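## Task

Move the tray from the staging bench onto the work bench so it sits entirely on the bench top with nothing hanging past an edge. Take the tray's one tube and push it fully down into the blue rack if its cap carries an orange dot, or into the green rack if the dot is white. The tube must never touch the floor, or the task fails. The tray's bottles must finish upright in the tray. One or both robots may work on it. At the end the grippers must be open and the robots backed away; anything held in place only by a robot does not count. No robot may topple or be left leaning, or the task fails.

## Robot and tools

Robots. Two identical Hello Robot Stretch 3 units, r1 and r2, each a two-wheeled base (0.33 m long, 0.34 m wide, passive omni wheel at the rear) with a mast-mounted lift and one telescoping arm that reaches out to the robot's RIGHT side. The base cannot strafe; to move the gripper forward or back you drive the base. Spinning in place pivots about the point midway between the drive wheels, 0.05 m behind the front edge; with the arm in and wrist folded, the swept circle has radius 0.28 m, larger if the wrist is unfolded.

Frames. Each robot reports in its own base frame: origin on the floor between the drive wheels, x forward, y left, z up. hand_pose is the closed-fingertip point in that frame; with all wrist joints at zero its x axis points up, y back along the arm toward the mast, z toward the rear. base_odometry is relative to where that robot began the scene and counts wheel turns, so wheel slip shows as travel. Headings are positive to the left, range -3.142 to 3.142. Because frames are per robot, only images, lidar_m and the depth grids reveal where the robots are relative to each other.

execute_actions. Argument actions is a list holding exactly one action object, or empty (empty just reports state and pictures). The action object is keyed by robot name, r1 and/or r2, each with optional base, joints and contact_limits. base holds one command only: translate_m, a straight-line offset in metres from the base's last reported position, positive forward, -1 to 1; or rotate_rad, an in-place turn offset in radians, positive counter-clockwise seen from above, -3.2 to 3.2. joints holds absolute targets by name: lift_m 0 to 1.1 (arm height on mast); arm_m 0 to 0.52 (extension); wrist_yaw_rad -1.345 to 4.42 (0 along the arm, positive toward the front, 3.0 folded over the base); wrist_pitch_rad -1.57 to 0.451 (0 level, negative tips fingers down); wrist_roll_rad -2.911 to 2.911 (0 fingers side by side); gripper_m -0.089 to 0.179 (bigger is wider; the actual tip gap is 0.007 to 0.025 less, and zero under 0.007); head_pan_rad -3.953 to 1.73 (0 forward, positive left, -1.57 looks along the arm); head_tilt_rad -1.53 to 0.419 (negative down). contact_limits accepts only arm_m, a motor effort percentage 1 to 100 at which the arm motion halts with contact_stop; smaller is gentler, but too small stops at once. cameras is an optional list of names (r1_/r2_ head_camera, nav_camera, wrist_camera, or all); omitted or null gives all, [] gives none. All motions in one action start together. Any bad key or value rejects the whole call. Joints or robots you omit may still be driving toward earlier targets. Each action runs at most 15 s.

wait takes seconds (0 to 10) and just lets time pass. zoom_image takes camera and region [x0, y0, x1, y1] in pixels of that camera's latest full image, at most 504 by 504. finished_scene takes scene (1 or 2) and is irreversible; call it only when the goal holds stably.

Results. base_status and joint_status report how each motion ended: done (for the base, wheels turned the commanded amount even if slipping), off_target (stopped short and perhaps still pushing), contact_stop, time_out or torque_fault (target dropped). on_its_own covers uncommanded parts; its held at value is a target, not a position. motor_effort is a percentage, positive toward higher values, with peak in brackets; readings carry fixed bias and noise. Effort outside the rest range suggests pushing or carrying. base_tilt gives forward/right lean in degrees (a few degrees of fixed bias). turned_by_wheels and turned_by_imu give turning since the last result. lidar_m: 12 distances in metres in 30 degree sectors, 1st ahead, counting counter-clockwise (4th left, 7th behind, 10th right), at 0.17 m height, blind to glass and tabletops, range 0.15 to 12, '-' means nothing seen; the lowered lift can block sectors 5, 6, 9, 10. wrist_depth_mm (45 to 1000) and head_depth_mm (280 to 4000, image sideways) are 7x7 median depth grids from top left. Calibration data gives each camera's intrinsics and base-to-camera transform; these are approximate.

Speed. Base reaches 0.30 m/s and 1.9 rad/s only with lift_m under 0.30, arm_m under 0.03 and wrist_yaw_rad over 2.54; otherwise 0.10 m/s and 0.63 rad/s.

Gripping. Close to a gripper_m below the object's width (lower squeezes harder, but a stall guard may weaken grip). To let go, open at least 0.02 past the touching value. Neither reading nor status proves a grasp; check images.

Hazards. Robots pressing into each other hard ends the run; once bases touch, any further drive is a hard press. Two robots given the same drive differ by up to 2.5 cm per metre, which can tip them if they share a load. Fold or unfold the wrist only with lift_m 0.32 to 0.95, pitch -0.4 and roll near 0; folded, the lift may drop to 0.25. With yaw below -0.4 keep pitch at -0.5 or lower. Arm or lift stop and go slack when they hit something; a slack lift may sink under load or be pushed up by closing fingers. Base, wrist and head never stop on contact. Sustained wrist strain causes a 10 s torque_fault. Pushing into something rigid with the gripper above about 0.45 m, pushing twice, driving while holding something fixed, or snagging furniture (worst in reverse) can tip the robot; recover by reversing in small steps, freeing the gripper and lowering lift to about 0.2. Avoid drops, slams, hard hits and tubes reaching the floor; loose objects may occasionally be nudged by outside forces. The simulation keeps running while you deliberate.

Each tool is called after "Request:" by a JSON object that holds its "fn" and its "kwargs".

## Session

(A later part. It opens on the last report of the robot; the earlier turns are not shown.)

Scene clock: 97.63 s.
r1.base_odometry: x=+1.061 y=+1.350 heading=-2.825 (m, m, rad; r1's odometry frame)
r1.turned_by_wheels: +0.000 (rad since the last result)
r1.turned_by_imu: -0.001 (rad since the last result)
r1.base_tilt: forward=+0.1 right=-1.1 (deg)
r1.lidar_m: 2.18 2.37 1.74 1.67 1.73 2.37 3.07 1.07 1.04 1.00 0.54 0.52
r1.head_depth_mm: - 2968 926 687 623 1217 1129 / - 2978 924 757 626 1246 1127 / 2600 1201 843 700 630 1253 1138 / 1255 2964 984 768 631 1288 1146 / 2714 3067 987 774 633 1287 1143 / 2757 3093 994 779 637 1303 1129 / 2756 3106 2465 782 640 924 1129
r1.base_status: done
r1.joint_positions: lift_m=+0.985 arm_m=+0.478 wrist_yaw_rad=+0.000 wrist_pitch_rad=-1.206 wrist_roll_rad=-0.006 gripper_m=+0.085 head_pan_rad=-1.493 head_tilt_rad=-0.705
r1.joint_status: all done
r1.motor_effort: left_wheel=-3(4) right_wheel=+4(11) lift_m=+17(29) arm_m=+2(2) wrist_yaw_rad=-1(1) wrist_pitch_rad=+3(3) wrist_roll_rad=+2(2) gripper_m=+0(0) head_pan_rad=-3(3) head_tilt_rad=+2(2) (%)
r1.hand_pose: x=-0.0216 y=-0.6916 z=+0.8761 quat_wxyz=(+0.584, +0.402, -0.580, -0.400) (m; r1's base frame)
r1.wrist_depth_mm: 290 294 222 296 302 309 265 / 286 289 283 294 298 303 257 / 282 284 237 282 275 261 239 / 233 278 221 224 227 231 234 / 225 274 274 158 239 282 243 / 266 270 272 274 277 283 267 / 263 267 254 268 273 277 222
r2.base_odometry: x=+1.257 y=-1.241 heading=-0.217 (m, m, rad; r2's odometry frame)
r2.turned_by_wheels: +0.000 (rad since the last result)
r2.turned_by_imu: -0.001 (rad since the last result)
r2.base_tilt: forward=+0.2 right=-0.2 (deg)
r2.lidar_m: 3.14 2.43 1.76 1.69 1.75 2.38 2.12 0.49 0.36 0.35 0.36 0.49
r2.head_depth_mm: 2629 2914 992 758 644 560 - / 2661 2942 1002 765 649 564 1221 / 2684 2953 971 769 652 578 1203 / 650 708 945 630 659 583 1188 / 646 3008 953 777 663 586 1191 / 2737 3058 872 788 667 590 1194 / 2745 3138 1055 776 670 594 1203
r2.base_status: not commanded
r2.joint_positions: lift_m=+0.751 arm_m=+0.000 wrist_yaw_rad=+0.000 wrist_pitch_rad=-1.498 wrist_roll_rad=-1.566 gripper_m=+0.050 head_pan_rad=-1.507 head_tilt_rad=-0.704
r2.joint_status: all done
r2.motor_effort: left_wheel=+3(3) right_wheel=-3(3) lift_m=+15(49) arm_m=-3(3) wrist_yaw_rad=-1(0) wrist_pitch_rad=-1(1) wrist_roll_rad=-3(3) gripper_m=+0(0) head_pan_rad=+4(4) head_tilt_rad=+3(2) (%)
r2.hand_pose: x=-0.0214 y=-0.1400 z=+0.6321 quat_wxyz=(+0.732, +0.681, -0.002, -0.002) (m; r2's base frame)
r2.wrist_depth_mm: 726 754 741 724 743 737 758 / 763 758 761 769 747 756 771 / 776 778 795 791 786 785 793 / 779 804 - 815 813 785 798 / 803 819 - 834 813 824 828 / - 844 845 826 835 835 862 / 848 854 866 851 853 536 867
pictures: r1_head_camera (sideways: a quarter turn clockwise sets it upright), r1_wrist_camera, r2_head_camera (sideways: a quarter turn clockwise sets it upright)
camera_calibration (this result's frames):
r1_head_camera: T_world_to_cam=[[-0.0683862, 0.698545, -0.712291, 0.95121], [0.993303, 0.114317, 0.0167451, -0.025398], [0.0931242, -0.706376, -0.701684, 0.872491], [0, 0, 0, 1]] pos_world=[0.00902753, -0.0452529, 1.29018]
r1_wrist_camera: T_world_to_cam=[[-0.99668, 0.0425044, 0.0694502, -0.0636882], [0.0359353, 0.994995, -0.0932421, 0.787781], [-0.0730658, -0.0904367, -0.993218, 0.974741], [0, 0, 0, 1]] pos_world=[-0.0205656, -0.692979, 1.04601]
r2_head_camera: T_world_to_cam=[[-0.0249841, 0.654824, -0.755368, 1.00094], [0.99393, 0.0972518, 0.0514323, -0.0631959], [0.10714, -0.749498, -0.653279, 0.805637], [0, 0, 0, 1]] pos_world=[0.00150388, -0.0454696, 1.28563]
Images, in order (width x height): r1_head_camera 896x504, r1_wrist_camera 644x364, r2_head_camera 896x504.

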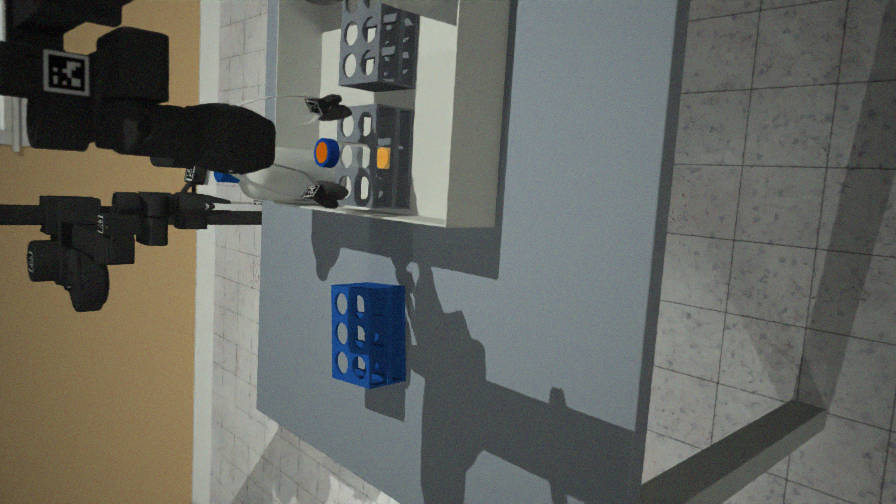

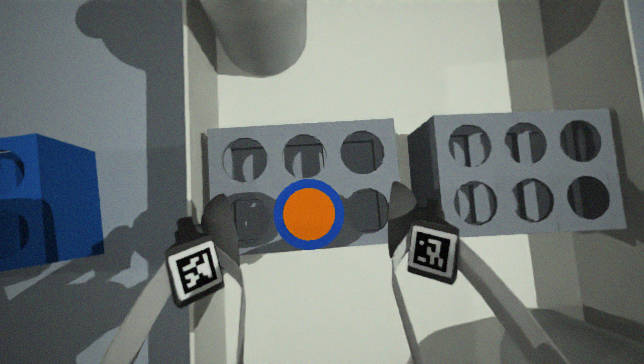

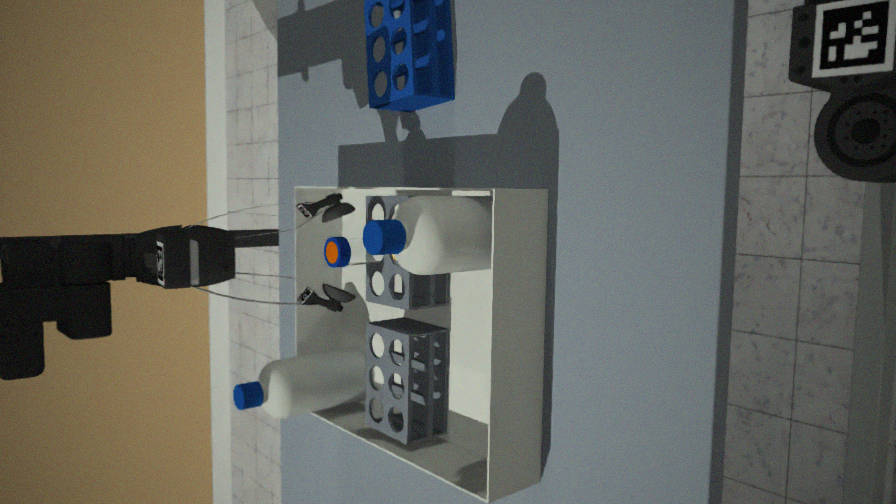

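Request:
{"fn": "execute_actions", "kwargs": {"actions": [{"r1":{"joints":{"gripper_m":0.005}}}], "cameras": ["r1_wrist_camera"]}}

Request:
{"fn": "execute_actions", "kwargs": {"actions": [{"r1":{"joints":{"lift_m":1.075}}}], "cameras": ["r1_wrist_camera","r2_head_camera"]}}

Request:
{"fn": "execute_actions", "kwargs": {"actions": [{"r1":{"base":{"translate_m":0.22}},"r2":{"joints":{"head_pan_rad":-1.75}}}], "cameras": ["r1_head_camera","r2_head_camera","r1_wrist_camera"]}}

Scene clock: 99.97 s.
r1.base_odometry: x=+1.061 y=+1.350 heading=-2.825 (m, m, rad; r1's odometry frame)
r1.turned_by_wheels: +0.000 (rad since the last result)
r1.turned_by_imu: +0.000 (rad since the last result)
r1.base_tilt: forward=+0.0 right=-1.1 (deg)
r1.lidar_m: 2.17 2.38 1.74 1.68 1.73 2.38 3.08 1.06 1.04 1.00 0.54 0.52
r1.head_depth_mm: - 2948 922 685 623 1219 1131 / - 2988 926 758 627 1248 1135 / 2626 1201 845 701 627 1248 1138 / 1255 2961 986 768 632 1286 1140 / 2709 3039 994 774 633 1291 1145 / 2768 3063 996 775 638 1297 1124 / 2800 3076 2479 780 639 927 1135
r1.base_status: not commanded
r1.joint_positions: lift_m=+0.985 arm_m=+0.478 wrist_yaw_rad=+0.000 wrist_pitch_rad=-1.206 wrist_roll_rad=-0.006 gripper_m=+0.006 head_pan_rad=-1.493 head_tilt_rad=-0.705
r1.joint_status: all done
r1.motor_effort: left_wheel=-3(4) right_wheel=+4(4) lift_m=+16(16) arm_m=+2(2) wrist_yaw_rad=+0(0) wrist_pitch_rad=+3(3) wrist_roll_rad=+2(2) gripper_m=-12(85) head_pan_rad=-3(3) head_tilt_rad=+2(2) (%)
r1.hand_pose: x=-0.0216 y=-0.6916 z=+0.8761 quat_wxyz=(+0.584, +0.402, -0.580, -0.400) (m; r1's base frame)
r1.wrist_depth_mm: 287 294 223 297 304 310 264 / 284 290 280 293 296 303 257 / 281 285 239 282 275 262 237 / 234 281 221 222 230 232 233 / 226 276 216 156 253 282 242 / 266 269 271 274 278 282 267 / 263 266 265 270 273 256 223
r2.base_odometry: x=+1.257 y=-1.241 heading=-0.217 (m, m, rad; r2's odometry frame)
r2.turned_by_wheels: +0.000 (rad since the last result)
r2.turned_by_imu: +0.000 (rad since the last result)
r2.base_tilt: forward=+0.3 right=-0.3 (deg)
r2.lidar_m: 3.14 2.43 1.76 1.69 1.74 2.38 2.12 0.49 0.36 0.35 0.36 0.49
r2.head_depth_mm: 2645 2914 992 756 646 561 - / 2631 2943 1001 765 650 563 1219 / 2685 2967 969 770 651 579 1201 / 649 709 939 631 659 584 1183 / 646 2999 954 778 663 587 1194 / 2727 3030 871 788 664 589 1198 / 2774 3098 1053 773 671 593 1204
r2.base_status: not commanded
r2.joint_positions: lift_m=+0.751 arm_m=+0.000 wrist_yaw_rad=+0.000 wrist_pitch_rad=-1.498 wrist_roll_rad=-1.566 gripper_m=+0.050 head_pan_rad=-1.507 head_tilt_rad=-0.704
r2.joint_status: not commanded
r2.motor_effort: left_wheel=+3(3) right_wheel=-2(2) lift_m=+15(15) arm_m=-3(3) wrist_yaw_rad=-1(1) wrist_pitch_rad=-1(0) wrist_roll_rad=-3(3) gripper_m=+0(0) head_pan_rad=+4(4) head_tilt_rad=+2(2) (%)
r2.hand_pose: x=-0.0214 y=-0.1400 z=+0.6321 quat_wxyz=(+0.732, +0.681, -0.002, -0.002) (m; r2's base frame)
r2.wrist_depth_mm: 748 739 750 751 756 748 750 / 751 768 744 778 771 772 767 / 774 770 801 786 776 812 800 / 801 781 - 801 792 801 805 / 810 811 - 807 838 812 813 / - 877 849 847 837 834 840 / 856 852 857 852 874 554 882
pictures: r1_wrist_camera
camera_calibration (this result's frames):
r1_wrist_camera: T_world_to_cam=[[-0.99668, 0.0425036, 0.0694502, -0.0636888], [0.0359345, 0.994995, -0.0932421, 0.787781], [-0.0730657, -0.0904368, -0.993218, 0.974741], [0, 0, 0, 1]] pos_world=[-0.0205656, -0.692979, 1.04601]
Images, in order (width x height): r1_wrist_camera 644x364.

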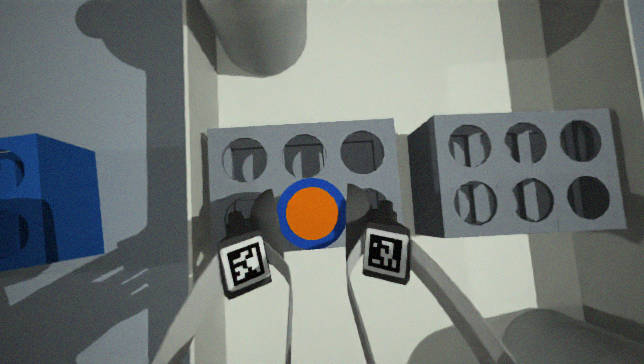

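Scene clock: 101.63 s.
r1.base_odometry: x=+1.061 y=+1.350 heading=-2.825 (m, m, rad; r1's odometry frame)
r1.turned_by_wheels: +0.000 (rad since the last result)
r1.turned_by_imu: +0.000 (rad since the last result)
r1.base_tilt: forward=+0.0 right=-1.1 (deg)
r1.lidar_m: 2.18 2.38 1.74 1.68 1.73 2.38 3.06 1.06 1.04 1.00 0.54 0.52
r1.head_depth_mm: 2652 2891 920 686 623 1222 1132 / - 2964 921 757 625 1247 1130 / 2559 1205 847 702 627 1256 1134 / 1258 2960 985 767 630 1282 1148 / 2705 3052 995 772 634 1294 1145 / 2758 3089 998 775 636 1294 1123 / 2810 3107 2478 785 639 925 1131
r1.base_status: not commanded
r1.joint_positions: lift_m=+1.075 arm_m=+0.478 wrist_yaw_rad=+0.000 wrist_pitch_rad=-1.206 wrist_roll_rad=-0.006 gripper_m=+0.006 head_pan_rad=-1.493 head_tilt_rad=-0.705
r1.joint_status: all done
r1.motor_effort: left_wheel=-4(3) right_wheel=+4(4) lift_m=+30(33) arm_m=+2(2) wrist_yaw_rad=+0(0) wrist_pitch_rad=+3(3) wrist_roll_rad=+2(2) gripper_m=-12(12) head_pan_rad=-3(3) head_tilt_rad=+3(2) (%)
r1.hand_pose: x=-0.0216 y=-0.6916 z=+0.9654 quat_wxyz=(+0.584, +0.402, -0.580, -0.400) (m; r1's base frame)
r1.wrist_depth_mm: 384 391 244 345 377 362 420 / 373 380 351 388 396 393 409 / 372 371 380 385 385 352 408 / 304 350 371 316 364 325 395 / 300 359 369 156 376 354 390 / 351 353 355 361 368 349 379 / 345 349 350 354 362 257 240
r2.base_odometry: x=+1.257 y=-1.241 heading=-0.217 (m, m, rad; r2's odometry frame)
r2.turned_by_wheels: +0.000 (rad since the last result)
r2.turned_by_imu: +0.000 (rad since the last result)
r2.base_tilt: forward=+0.1 right=-0.2 (deg)
r2.lidar_m: 3.13 2.42 1.76 1.69 1.75 2.38 2.13 0.49 0.36 0.35 0.36 0.49
r2.head_depth_mm: 2619 2930 989 758 645 560 - / 2640 2958 1000 766 649 564 1223 / 2692 2957 971 770 654 578 1207 / 631 2989 932 630 656 583 1186 / 2694 3012 954 779 664 585 1191 / 2714 3045 872 787 666 591 1195 / 2758 3119 1055 776 670 593 1204
r2.base_status: not commanded
r2.joint_positions: lift_m=+0.751 arm_m=+0.000 wrist_yaw_rad=+0.000 wrist_pitch_rad=-1.498 wrist_roll_rad=-1.566 gripper_m=+0.050 head_pan_rad=-1.507 head_tilt_rad=-0.704
r2.joint_status: not commanded
r2.motor_effort: left_wheel=+3(2) right_wheel=-2(2) lift_m=+16(15) arm_m=-3(3) wrist_yaw_rad=+0(1) wrist_pitch_rad=-1(1) wrist_roll_rad=-3(3) gripper_m=+0(0) head_pan_rad=+4(4) head_tilt_rad=+2(3) (%)
r2.hand_pose: x=-0.0214 y=-0.1400 z=+0.6321 quat_wxyz=(+0.732, +0.681, -0.002, -0.002) (m; r2's base frame)
r2.wrist_depth_mm: 731 738 741 762 761 763 760 / 761 758 781 765 770 768 774 / 764 770 778 779 797 805 773 / 804 805 - 796 778 806 803 / 819 817 - 804 802 823 832 / - 847 844 843 813 843 858 / 841 846 871 838 858 557 867
pictures: r1_wrist_camera, r2_head_camera (sideways: a quarter turn clockwise sets it upright)
camera_calibration (this result's frames):
r1_wrist_camera: T_world_to_cam=[[-0.99668, 0.0425037, 0.0694503, -0.0698859], [0.0359346, 0.994995, -0.0932421, 0.796104], [-0.0730658, -0.0904368, -0.993218, 1.06337], [0, 0, 0, 1]] pos_world=[-0.0205656, -0.692982, 1.13524]
r2_head_camera: T_world_to_cam=[[-0.0249841, 0.654824, -0.755368, 1.00094], [0.99393, 0.0972517, 0.0514323, -0.0631959], [0.10714, -0.749498, -0.653279, 0.805637], [0, 0, 0, 1]] pos_world=[0.00150387, -0.0454696, 1.28563]
Images, in order (width x height): r1_wrist_camera 644x364, r2_head_camera 896x504.

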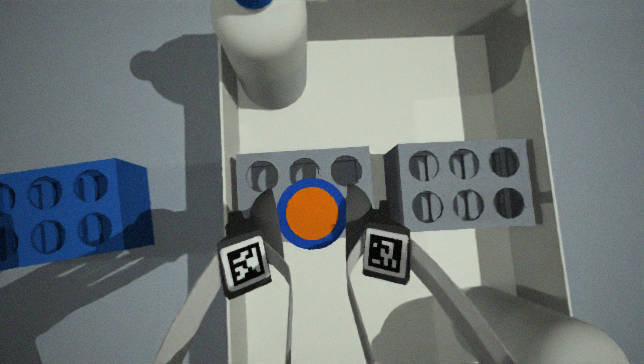

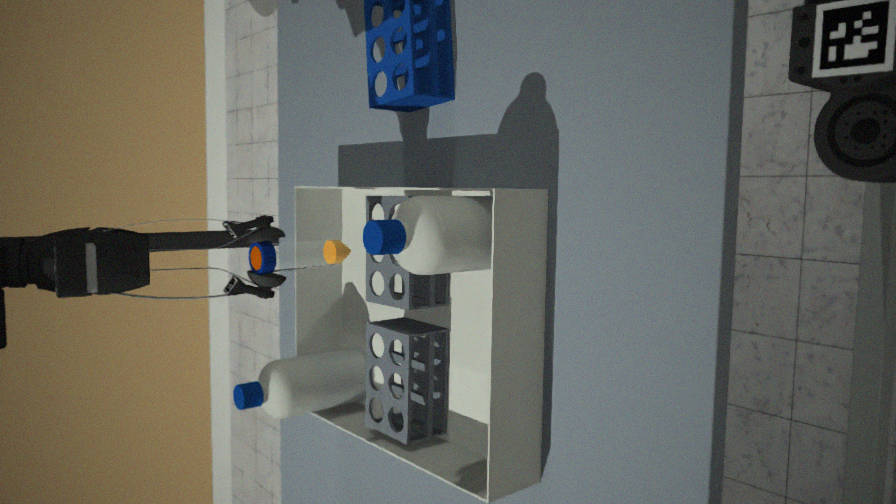

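Scene clock: 105.23 s.
r1.base_odometry: x=+0.852 y=+1.282 heading=-2.825 (m, m, rad; r1's odometry frame)
r1.turned_by_wheels: +0.000 (rad since the last result)
r1.turned_by_imu: +0.000 (rad since the last result)
r1.base_tilt: forward=+0.0 right=-1.3 (deg)
r1.lidar_m: 1.96 2.38 1.74 1.67 1.74 2.38 3.29 1.27 1.04 1.00 0.39 2.17
r1.head_depth_mm: 2658 2819 858 736 623 1212 1130 / - 1216 936 762 626 1251 1139 / 2534 2973 945 768 628 1248 1136 / 2689 3021 987 770 631 1280 1139 / 2705 3044 2329 772 635 822 1100 / 2782 3073 2455 1926 651 1295 1140 / 2821 3107 2491 1900 1571 1320 1151
r1.base_status: done
r1.joint_positions: lift_m=+1.075 arm_m=+0.478 wrist_yaw_rad=+0.000 wrist_pitch_rad=-1.206 wrist_roll_rad=-0.006 gripper_m=+0.006 head_pan_rad=-1.493 head_tilt_rad=-0.705
r1.joint_status: not commanded
r1.motor_effort: left_wheel=-3(4) right_wheel=+4(11) lift_m=+31(30) arm_m=+2(2) wrist_yaw_rad=+1(0) wrist_pitch_rad=+3(3) wrist_roll_rad=+2(2) gripper_m=-13(12) head_pan_rad=-3(3) head_tilt_rad=+2(2) (%)
r1.hand_pose: x=-0.0216 y=-0.6916 z=+0.9654 quat_wxyz=(+0.584, +0.402, -0.580, -0.400) (m; r1's base frame)
r1.wrist_depth_mm: - 386 397 402 398 267 406 / - 384 388 395 394 394 407 / - 373 381 384 387 396 394 / - 370 368 318 384 325 342 / - 362 369 155 371 376 381 / - 355 357 363 369 375 380 / - 348 354 363 365 370 370
r2.base_odometry: x=+1.257 y=-1.241 heading=-0.217 (m, m, rad; r2's odometry frame)
r2.turned_by_wheels: +0.000 (rad since the last result)
r2.turned_by_imu: -0.001 (rad since the last result)
r2.base_tilt: forward=+0.2 right=-0.2 (deg)
r2.lidar_m: 3.13 2.43 1.76 1.69 1.75 2.37 2.12 0.49 0.36 0.35 0.36 0.49
r2.head_depth_mm: 2839 3094 2415 780 646 587 - / 2793 3068 1002 788 650 589 - / 2670 3035 973 777 653 580 - / 659 2973 1019 789 657 582 1209 / 2618 2919 1028 757 647 574 1188 / 2623 2964 951 633 646 564 1200 / 2602 2904 1053 769 640 566 1198
r2.base_status: not commanded
r2.joint_positions: lift_m=+0.751 arm_m=+0.000 wrist_yaw_rad=+0.000 wrist_pitch_rad=-1.498 wrist_roll_rad=-1.566 gripper_m=+0.050 head_pan_rad=-1.743 head_tilt_rad=-0.704
r2.joint_status: all done
r2.motor_effort: left_wheel=+2(2) right_wheel=-2(2) lift_m=+15(15) arm_m=-3(3) wrist_yaw_rad=+0(0) wrist_pitch_rad=-1(1) wrist_roll_rad=-3(3) gripper_m=+0(1) head_pan_rad=-5(33) head_tilt_rad=+2(2) (%)
r2.hand_pose: x=-0.0214 y=-0.1400 z=+0.6321 quat_wxyz=(+0.732, +0.681, -0.002, -0.002) (m; r2's base frame)
r2.wrist_depth_mm: 744 764 744 754 736 762 762 / 760 772 768 750 769 755 754 / 785 780 774 772 779 774 783 / 792 800 - 784 785 815 818 / 821 810 - 844 805 817 813 / - 840 826 848 848 841 822 / 855 849 879 876 860 547 852
pictures: r1_head_camera (sideways: a quarter turn clockwise sets it upright), r1_wrist_camera, r2_head_camera (sideways: a quarter turn clockwise sets it upright)
camera_calibration (this result's frames):
r1_head_camera: T_world_to_cam=[[-0.0683862, 0.698545, -0.712291, 0.95121], [0.993303, 0.114317, 0.0167451, -0.025398], [0.0931242, -0.706376, -0.701685, 0.872491], [0, 0, 0, 1]] pos_world=[0.00902753, -0.0452529, 1.29018]
r1_wrist_camera: T_world_to_cam=[[-0.99668, 0.0425041, 0.0694502, -0.0698855], [0.035935, 0.994995, -0.0932422, 0.796104], [-0.0730658, -0.0904369, -0.993218, 1.06337], [0, 0, 0, 1]] pos_world=[-0.0205656, -0.692982, 1.13524]
r2_head_camera: T_world_to_cam=[[0.128804, 0.642517, -0.755368, 1], [0.989121, -0.137822, 0.0514323, -0.0631665], [-0.0710601, -0.753775, -0.653279, 0.806724], [0, 0, 0, 1]] pos_world=[-0.00899941, -0.0431348, 1.28563]
Images, in order (width x height): r1_head_camera 896x504, r1_wrist_camera 644x364, r2_head_camera 896x504.

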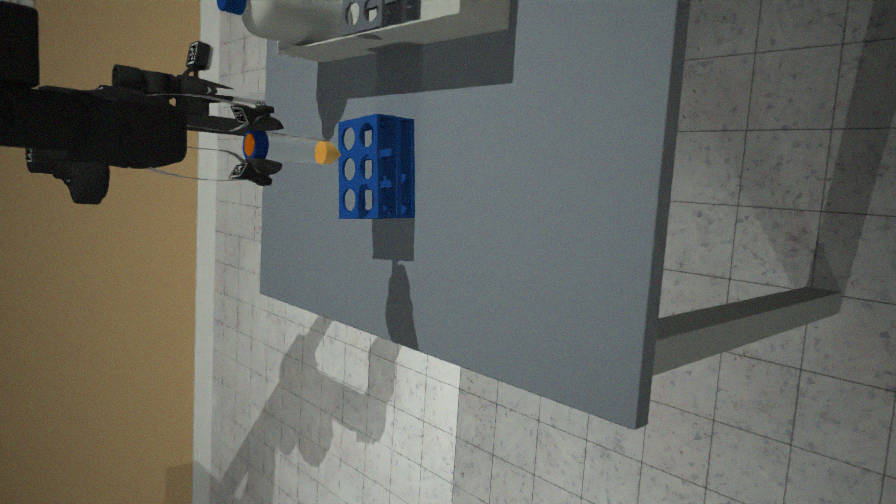

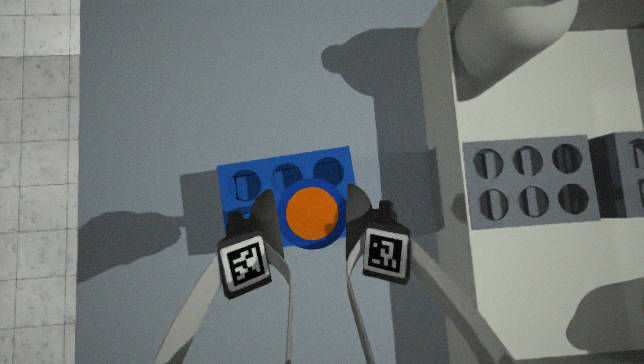

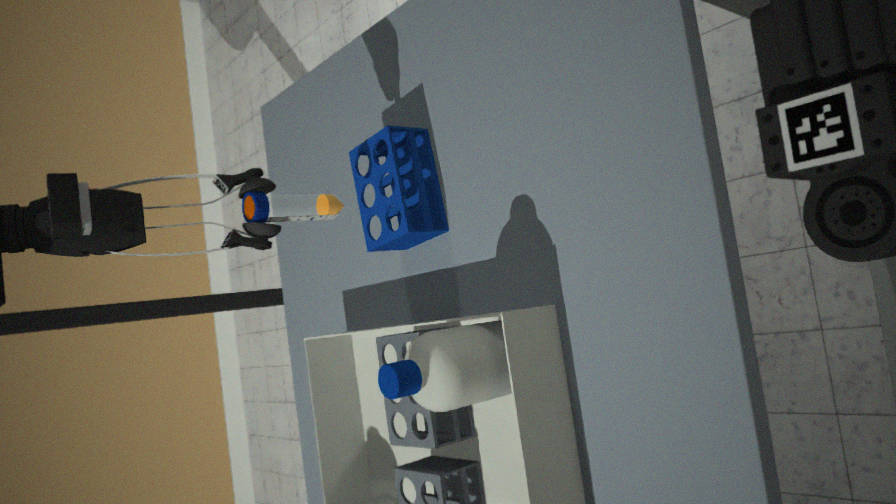

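Request:
{"fn": "execute_actions", "kwargs": {"actions": [{"r1":{"base":{"translate_m":0.013},"joints":{"arm_m":0.474,"lift_m":1.04}}}], "cameras": ["r1_head_camera","r2_head_camera","r1_wrist_camera"]}}

Request:
{"fn": "zoom_image", "kwargs": {"camera": "r1_head_camera", "region": [240,80,440,230]}}

Request:
{"fn": "zoom_image", "kwargs": {"camera": "r2_head_camera", "region": [250,120,450,270]}}

Scene clock: 108.00 s.
r1.base_odometry: x=+0.840 y=+1.278 heading=-2.825 (m, m, rad; r1's odometry frame)
r1.turned_by_wheels: +0.000 (rad since the last result)
r1.turned_by_imu: -0.001 (rad since the last result)
r1.base_tilt: forward=+0.0 right=-1.3 (deg)
r1.lidar_m: 1.95 2.37 1.73 1.68 1.74 2.38 3.31 1.29 1.04 1.00 0.38 2.17
r1.head_depth_mm: 2692 2855 873 735 624 1223 1127 / - 1276 934 759 626 1242 1134 / 2543 2941 938 766 630 1250 1139 / 2687 3058 981 769 631 1287 1135 / 2736 3021 2435 776 634 787 1101 / 2769 3140 2447 1912 689 1291 1145 / 2811 3124 2462 1922 1557 1331 1155
r1.base_status: done
r1.joint_positions: lift_m=+1.040 arm_m=+0.474 wrist_yaw_rad=+0.000 wrist_pitch_rad=-1.206 wrist_roll_rad=-0.006 gripper_m=+0.006 head_pan_rad=-1.493 head_tilt_rad=-0.705
r1.joint_status: all done
r1.motor_effort: left_wheel=-4(5) right_wheel=+4(11) lift_m=+16(28) arm_m=-2(1) wrist_yaw_rad=+0(1) wrist_pitch_rad=+3(3) wrist_roll_rad=+2(2) gripper_m=-12(13) head_pan_rad=-3(3) head_tilt_rad=+3(2) (%)
r1.hand_pose: x=-0.0216 y=-0.6881 z=+0.9311 quat_wxyz=(+0.584, +0.402, -0.580, -0.400) (m; r1's base frame)
r1.wrist_depth_mm: - 351 358 364 368 276 373 / - 345 351 356 359 338 371 / - 339 342 351 353 300 327 / - 333 336 283 348 291 292 / - 330 331 156 341 307 345 / - 322 326 333 337 334 343 / - 318 322 327 328 332 336
r2.base_odometry: x=+1.257 y=-1.241 heading=-0.217 (m, m, rad; r2's odometry frame)
r2.turned_by_wheels: +0.000 (rad since the last result)
r2.turned_by_imu: +0.000 (rad since the last result)
r2.base_tilt: forward=+0.3 right=-0.2 (deg)
r2.lidar_m: 3.14 2.43 1.76 1.69 1.75 2.38 2.13 0.49 0.36 0.35 0.36 0.49
r2.head_depth_mm: 2851 3077 2410 781 644 588 - / 2810 3079 1005 788 648 589 - / 2604 2976 941 777 653 580 - / 669 3007 985 791 657 582 1212 / 2656 2945 1032 761 648 573 1194 / 2635 2976 955 634 646 563 1195 / 2587 2901 1051 770 640 567 1198
r2.base_status: not commanded
r2.joint_positions: lift_m=+0.751 arm_m=+0.000 wrist_yaw_rad=+0.000 wrist_pitch_rad=-1.498 wrist_roll_rad=-1.566 gripper_m=+0.050 head_pan_rad=-1.743 head_tilt_rad=-0.704
r2.joint_status: not commanded
r2.motor_effort: left_wheel=+3(3) right_wheel=-2(3) lift_m=+15(16) arm_m=-3(3) wrist_yaw_rad=+0(0) wrist_pitch_rad=-1(1) wrist_roll_rad=-3(3) gripper_m=+0(0) head_pan_rad=-5(5) head_tilt_rad=+3(3) (%)
r2.hand_pose: x=-0.0214 y=-0.1400 z=+0.6321 quat_wxyz=(+0.732, +0.681, -0.002, -0.002) (m; r2's base frame)
r2.wrist_depth_mm: 738 750 749 749 741 752 747 / 763 748 761 768 764 760 758 / 770 770 779 793 765 784 774 / 795 823 - 793 785 807 798 / 812 812 - 820 800 850 833 / - 846 842 844 846 863 841 / 862 846 874 870 871 550 896
pictures: r1_head_camera (sideways: a quarter turn clockwise sets it upright), r1_wrist_camera, r2_head_camera (sideways: a quarter turn clockwise sets it upright)
camera_calibration (this result's frames):
r1_head_camera: T_world_to_cam=[[-0.0683855, 0.698534, -0.712302, 0.951224], [0.993303, 0.114318, 0.0167445, -0.0253973], [0.0931252, -0.706387, -0.701673, 0.872476], [0, 0, 0, 1]] pos_world=[0.00902756, -0.0452531, 1.29018]
r1_wrist_camera: T_world_to_cam=[[-0.99668, 0.042504, 0.0694502, -0.0676557], [0.0359349, 0.994995, -0.0932422, 0.789448], [-0.0730658, -0.0904369, -0.993218, 1.02968], [0, 0, 0, 1]] pos_world=[-0.0205656, -0.6895, 1.101]
r2_head_camera: T_world_to_cam=[[0.128806, 0.642517, -0.755368, 1], [0.98912, -0.137824, 0.0514323, -0.0631665], [-0.0710619, -0.753775, -0.653279, 0.806724], [0, 0, 0, 1]] pos_world=[-0.00899951, -0.0431348, 1.28563]
Images, in order (width x height): r1_head_camera 896x504, r1_wrist_camera 644x364, r2_head_camera 896x504.

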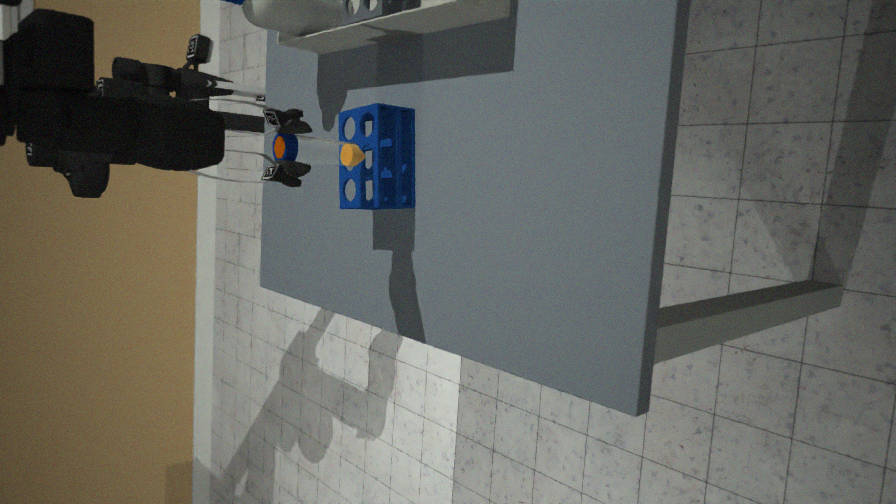

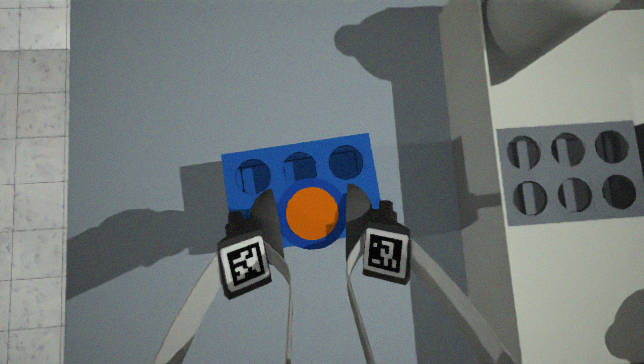

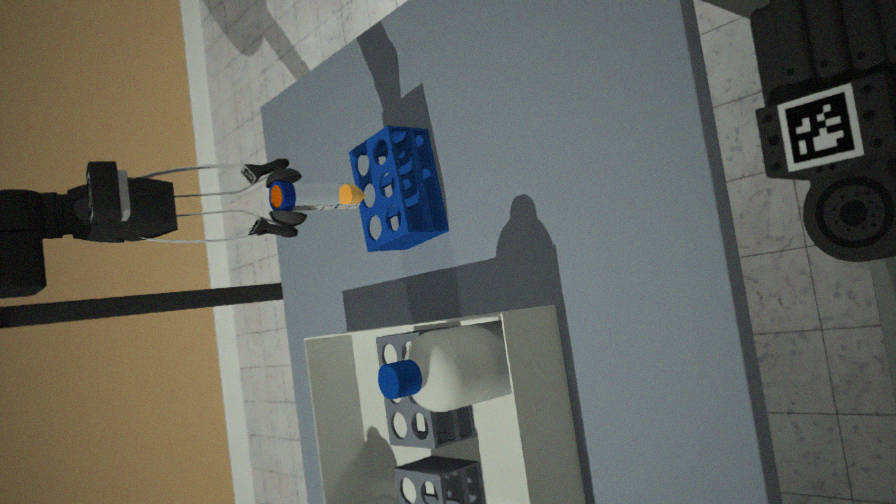

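Region (240, 80, 440, 230) of r1_head_camera's 896x504 image, scaled by 2.520, with more detail than that image has; it fills the top 378 rows of this view, and the rest is white.

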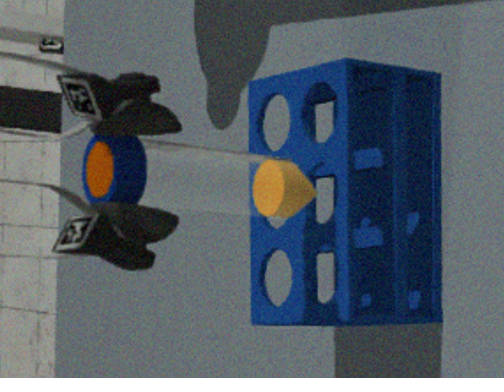

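Region (250, 120, 450, 270) of r2_head_camera's 896x504 image, scaled by 2.520, with more detail than that image has; it fills the top 378 rows of this view, and the rest is white.

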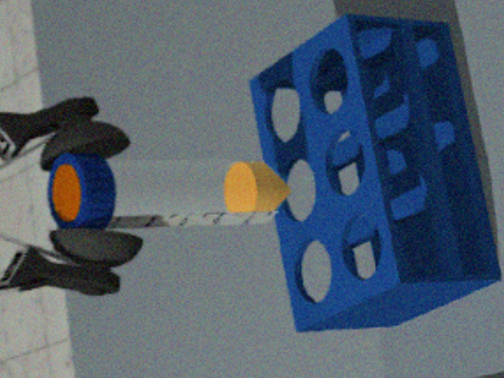

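Request:
{"fn": "execute_actions", "kwargs": {"actions": [{"r1":{"joints":{"lift_m":0.983}}}], "cameras": ["r1_wrist_camera"]}}

Request:
{"fn": "execute_actions", "kwargs": {"actions": [{"r1":{"joints":{"gripper_m":0.08}}}], "cameras": ["r1_head_camera","r1_wrist_camera"]}}

Scene clock: 109.90 s.
r1.base_odometry: x=+0.840 y=+1.278 heading=-2.825 (m, m, rad; r1's odometry frame)
r1.turned_by_wheels: +0.000 (rad since the last result)
r1.turned_by_imu: +0.000 (rad since the last result)
r1.base_tilt: forward=+0.0 right=-1.2 (deg)
r1.lidar_m: 1.95 2.37 1.74 1.67 1.73 2.39 3.31 1.28 1.04 1.00 0.38 2.17
r1.head_depth_mm: - 2888 872 735 624 1229 1132 / - 1207 969 761 624 1246 1134 / 2543 2965 959 765 628 1256 1134 / 2668 3041 983 768 630 1290 1139 / 2726 3035 2449 771 633 791 1096 / 2774 3037 2475 1895 689 1298 1148 / 2766 3075 2469 1920 1573 1325 1153
r1.base_status: not commanded
r1.joint_positions: lift_m=+0.983 arm_m=+0.474 wrist_yaw_rad=+0.000 wrist_pitch_rad=-1.206 wrist_roll_rad=-0.006 gripper_m=+0.006 head_pan_rad=-1.493 head_tilt_rad=-0.705
r1.joint_status: all done
r1.motor_effort: left_wheel=-3(4) right_wheel=+4(4) lift_m=+16(16) arm_m=-2(2) wrist_yaw_rad=-1(0) wrist_pitch_rad=+3(3) wrist_roll_rad=+2(2) gripper_m=-13(12) head_pan_rad=-3(3) head_tilt_rad=+2(3) (%)
r1.hand_pose: x=-0.0216 y=-0.6881 z=+0.8741 quat_wxyz=(+0.584, +0.402, -0.580, -0.400) (m; r1's base frame)
r1.wrist_depth_mm: 288 292 298 299 306 253 308 / 282 286 291 295 299 274 306 / 280 283 286 281 294 261 238 / 275 276 239 224 290 263 233 / 269 271 272 156 285 267 286 / 264 265 271 274 279 273 284 / 261 264 266 270 274 258 278
r2.base_odometry: x=+1.257 y=-1.241 heading=-0.217 (m, m, rad; r2's odometry frame)
r2.turned_by_wheels: +0.000 (rad since the last result)
r2.turned_by_imu: +0.000 (rad since the last result)
r2.base_tilt: forward=+0.2 right=-0.1 (deg)
r2.lidar_m: 3.14 2.42 1.76 1.69 1.75 2.37 2.12 0.49 0.36 0.35 0.36 0.49
r2.head_depth_mm: 2838 3113 2441 781 645 587 - / 2821 3068 1003 788 651 589 - / 2681 2939 909 773 655 580 - / 645 2946 989 790 658 582 1212 / 2631 2941 1026 759 647 574 1192 / 2639 2940 950 633 646 564 1194 / 2605 2854 1054 770 640 567 1202
r2.base_status: not commanded
r2.joint_positions: lift_m=+0.751 arm_m=+0.000 wrist_yaw_rad=+0.000 wrist_pitch_rad=-1.498 wrist_roll_rad=-1.566 gripper_m=+0.050 head_pan_rad=-1.743 head_tilt_rad=-0.704
r2.joint_status: not commanded
r2.motor_effort: left_wheel=+3(2) right_wheel=-1(3) lift_m=+15(16) arm_m=-3(3) wrist_yaw_rad=+0(0) wrist_pitch_rad=+0(1) wrist_roll_rad=-3(3) gripper_m=+1(1) head_pan_rad=-5(5) head_tilt_rad=+1(2) (%)
r2.hand_pose: x=-0.0214 y=-0.1400 z=+0.6321 quat_wxyz=(+0.732, +0.681, -0.002, -0.002) (m; r2's base frame)
r2.wrist_depth_mm: 739 768 750 757 751 749 747 / 772 766 746 778 762 747 733 / 763 778 772 772 774 782 790 / 812 791 - 825 809 836 812 / 819 808 - 829 811 797 831 / - 836 837 835 849 851 834 / 833 842 843 852 853 560 866
pictures: r1_wrist_camera
camera_calibration (this result's frames):
r1_wrist_camera: T_world_to_cam=[[-0.99668, 0.0425039, 0.0694502, -0.0636967], [0.0359348, 0.994995, -0.0932421, 0.784131], [-0.0730657, -0.0904368, -0.993218, 0.973059], [0, 0, 0, 1]] pos_world=[-0.0205656, -0.689499, 1.044]
Images, in order (width x height): r1_wrist_camera 644x364.

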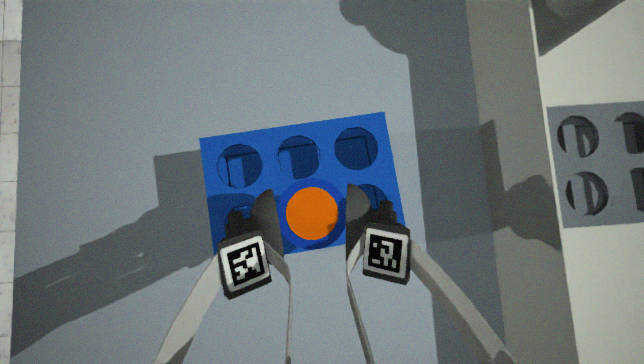

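Scene clock: 111.13 s.
r1.base_odometry: x=+0.840 y=+1.278 heading=-2.825 (m, m, rad; r1's odometry frame)
r1.turned_by_wheels: +0.000 (rad since the last result)
r1.turned_by_imu: +0.000 (rad since the last result)
r1.base_tilt: forward=+0.0 right=-1.2 (deg)
r1.lidar_m: 1.95 2.37 1.74 1.68 1.74 2.37 3.31 1.28 1.04 1.00 0.38 2.17
r1.head_depth_mm: - 2868 872 734 623 1222 1126 / - 1208 970 762 626 1253 1134 / 2530 3015 945 769 629 1250 1134 / 2683 3024 987 773 632 1277 1140 / 2724 3085 2441 774 634 789 1103 / 2771 3135 2450 1904 690 1301 1145 / 2835 3140 2473 1914 1570 1323 1155
r1.base_status: not commanded
r1.joint_positions: lift_m=+0.983 arm_m=+0.474 wrist_yaw_rad=+0.000 wrist_pitch_rad=-1.206 wrist_roll_rad=-0.006 gripper_m=+0.080 head_pan_rad=-1.493 head_tilt_rad=-0.705
r1.joint_status: all done
r1.motor_effort: left_wheel=-3(3) right_wheel=+3(4) lift_m=+16(16) arm_m=-2(2) wrist_yaw_rad=+0(0) wrist_pitch_rad=+3(3) wrist_roll_rad=+2(2) gripper_m=+0(77) head_pan_rad=-4(3) head_tilt_rad=+2(2) (%)
r1.hand_pose: x=-0.0216 y=-0.6881 z=+0.8741 quat_wxyz=(+0.584, +0.402, -0.580, -0.400) (m; r1's base frame)
r1.wrist_depth_mm: 288 293 295 302 304 254 309 / 285 286 292 296 300 271 304 / 277 282 286 283 292 261 236 / 275 276 224 226 287 265 233 / 267 273 272 158 284 268 287 / 266 266 271 275 279 253 284 / 260 262 266 271 274 277 279
r2.base_odometry: x=+1.257 y=-1.241 heading=-0.217 (m, m, rad; r2's odometry frame)
r2.turned_by_wheels: +0.000 (rad since the last result)
r2.turned_by_imu: +0.000 (rad since the last result)
r2.base_tilt: forward=+0.1 right=-0.3 (deg)
r2.lidar_m: 3.14 2.42 1.77 1.69 1.75 2.39 2.12 0.48 0.36 0.35 0.36 0.49
r2.head_depth_mm: 2847 3071 2404 781 644 588 - / 2806 3028 1000 789 648 589 - / 2677 2932 971 777 652 580 - / 646 2960 987 788 658 583 1213 / 2646 2919 1025 757 647 572 1194 / 2636 2967 950 634 646 564 1195 / 2598 2909 1057 769 640 567 1200
r2.base_status: not commanded
r2.joint_positions: lift_m=+0.751 arm_m=+0.000 wrist_yaw_rad=+0.000 wrist_pitch_rad=-1.498 wrist_roll_rad=-1.566 gripper_m=+0.050 head_pan_rad=-1.743 head_tilt_rad=-0.704
r2.joint_status: not commanded
r2.motor_effort: left_wheel=+2(3) right_wheel=-3(3) lift_m=+15(16) arm_m=-3(3) wrist_yaw_rad=+0(0) wrist_pitch_rad=-1(1) wrist_roll_rad=-3(3) gripper_m=+1(0) head_pan_rad=-5(5) head_tilt_rad=+2(2) (%)
r2.hand_pose: x=-0.0214 y=-0.1400 z=+0.6321 quat_wxyz=(+0.732, +0.681, -0.002, -0.002) (m; r2's base frame)
r2.wrist_depth_mm: 730 736 757 749 728 752 747 / 760 744 766 759 757 779 793 / 776 775 782 770 786 793 791 / 794 819 - 781 799 798 809 / 825 805 - 803 829 833 835 / - 836 853 863 866 836 848 / 852 851 866 887 858 559 863
pictures: r1_head_camera (sideways: a quarter turn clockwise sets it upright), r1_wrist_camera
camera_calibration (this result's frames):
r1_head_camera: T_world_to_cam=[[-0.0683853, 0.698534, -0.712302, 0.951224], [0.993303, 0.114317, 0.0167445, -0.0253973], [0.093125, -0.706387, -0.701673, 0.872476], [0, 0, 0, 1]] pos_world=[0.00902754, -0.0452531, 1.29018]
r1_wrist_camera: T_world_to_cam=[[-0.99668, 0.0425043, 0.0694502, -0.0636966], [0.0359352, 0.994995, -0.0932421, 0.784131], [-0.0730658, -0.0904367, -0.993218, 0.973059], [0, 0, 0, 1]] pos_world=[-0.0205656, -0.689499, 1.044]
Images, in order (width x height): r1_head_camera 896x504, r1_wrist_camera 644x364.

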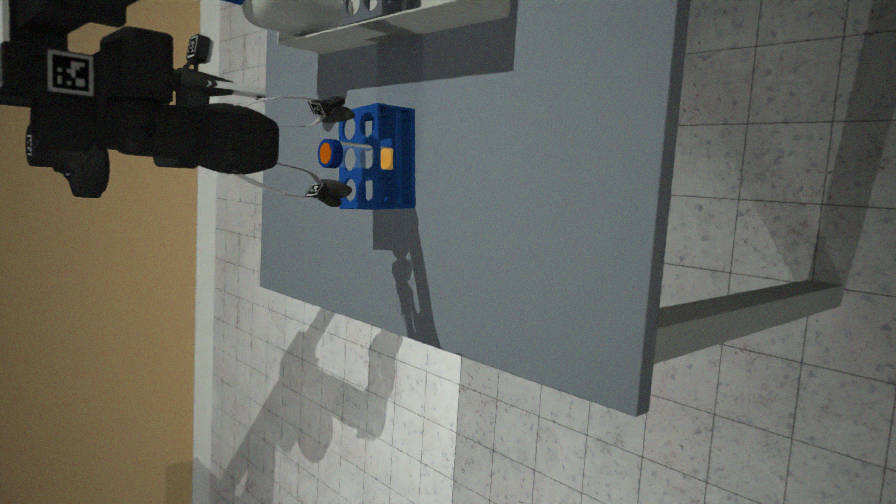

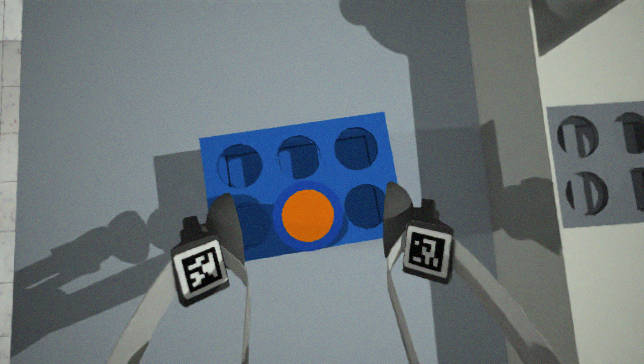

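Request:
{"fn": "execute_actions", "kwargs": {"actions": [{"r1":{"joints":{"arm_m":0,"lift_m":1.04}}}], "cameras": ["r2_nav_camera"]}}

Request:
{"fn": "finished_scene", "kwargs": {"scene": 1}}

Scene clock: 116.87 s.
r1.base_odometry: x=+0.840 y=+1.278 heading=-2.825 (m, m, rad; r1's odometry frame)
r1.turned_by_wheels: +0.000 (rad since the last result)
r1.turned_by_imu: -0.001 (rad since the last result)
r1.base_tilt: forward=+0.0 right=-1.2 (deg)
r1.lidar_m: 1.95 2.38 1.73 1.68 1.73 2.37 3.29 1.28 1.04 1.00 0.38 2.17
r1.head_depth_mm: 2605 2813 - - - - 1114 / 1229 1457 - - - - 1102 / 2547 2977 977 796 628 1262 1124 / 2723 2999 988 773 631 1262 1133 / 2730 3045 2440 772 634 790 1102 / 2776 3083 2449 1912 689 1301 1148 / 2779 3121 2477 1913 1564 1320 1148
r1.base_status: not commanded
r1.joint_positions: lift_m=+1.040 arm_m=+0.001 wrist_yaw_rad=+0.000 wrist_pitch_rad=-1.206 wrist_roll_rad=-0.005 gripper_m=+0.080 head_pan_rad=-1.493 head_tilt_rad=-0.705
r1.joint_status: all done
joint sent to its limit — the command would take r1.arm_m past its lower limit, so that joint was sent only as far as its limit.
r1.motor_effort: left_wheel=-3(3) right_wheel=+4(4) lift_m=+30(32) arm_m=-2(2) wrist_yaw_rad=+0(1) wrist_pitch_rad=+2(3) wrist_roll_rad=+2(2) gripper_m=+1(0) head_pan_rad=-3(3) head_tilt_rad=+3(2) (%)
r1.hand_pose: x=-0.0216 y=-0.2153 z=+0.9304 quat_wxyz=(+0.584, +0.402, -0.581, -0.400) (m; r1's base frame)
r1.wrist_depth_mm: - 355 355 364 367 377 376 / - 350 352 356 360 369 371 / - 481 559 - - - - / - - - - - - - / - - - - - - - / - - - - - - - / - - - - - - -
r2.base_odometry: x=+1.257 y=-1.241 heading=-0.217 (m, m, rad; r2's odometry frame)
r2.turned_by_wheels: +0.000 (rad since the last result)
r2.turned_by_imu: -0.001 (rad since the last result)
r2.base_tilt: forward=+0.2 right=-0.2 (deg)
r2.lidar_m: 3.14 2.43 1.76 1.69 1.75 2.38 2.13 0.48 0.36 0.35 0.36 0.49
r2.head_depth_mm: 2852 3077 2420 782 645 588 - / 2800 3062 1000 787 650 589 - / 2742 3043 1009 777 654 582 - / 2688 2990 1022 790 657 582 1215 / 2652 2938 1025 757 647 574 1194 / 2624 2965 955 633 645 564 1198 / 2606 2907 1056 770 641 567 1200
r2.base_status: not commanded
r2.joint_positions: lift_m=+0.751 arm_m=+0.000 wrist_yaw_rad=+0.000 wrist_pitch_rad=-1.498 wrist_roll_rad=-1.566 gripper_m=+0.050 head_pan_rad=-1.743 head_tilt_rad=-0.704
r2.joint_status: not commanded
r2.motor_effort: left_wheel=+3(3) right_wheel=-2(3) lift_m=+15(16) arm_m=-3(3) wrist_yaw_rad=+0(0) wrist_pitch_rad=-1(1) wrist_roll_rad=-3(3) gripper_m=+0(1) head_pan_rad=-5(5) head_tilt_rad=+2(2) (%)
r2.hand_pose: x=-0.0214 y=-0.1400 z=+0.6321 quat_wxyz=(+0.732, +0.681, -0.002, -0.002) (m; r2's base frame)
r2.wrist_depth_mm: 740 734 751 734 746 760 762 / 761 757 777 757 769 766 784 / 785 772 794 787 772 816 785 / 782 809 - 784 787 808 800 / 810 825 - 835 797 827 809 / - 831 823 843 853 843 865 / 873 875 861 900 861 547 863
pictures: r2_nav_camera (sideways: a quarter turn counterclockwise sets it upright)
camera_calibration (this result's frames):
r2_nav_camera: T_world_to_cam=[[-0.183704, -0.672924, 0.716538, -0.884919], [-0.978049, 0.198062, -0.064743, 0.137327], [-0.0983518, -0.712703, -0.694537, 0.856461], [0, 0, 0, 1]] pos_world=[0.0559835, -0.01228, 1.23781]
Images, in order (width x height): r2_nav_camera 672x504.

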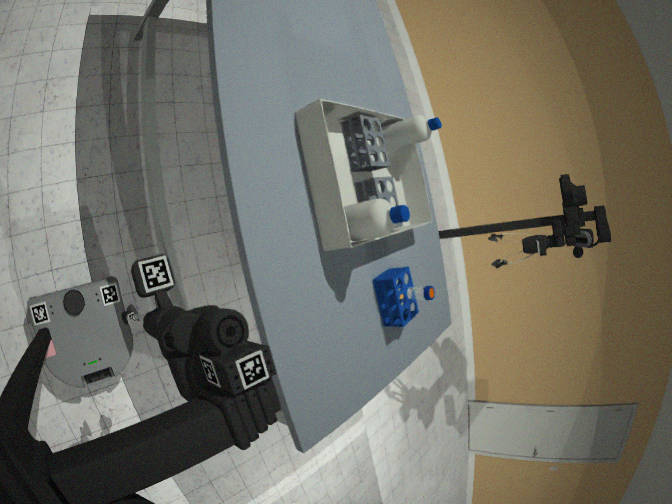

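The scene is finished: the task was done.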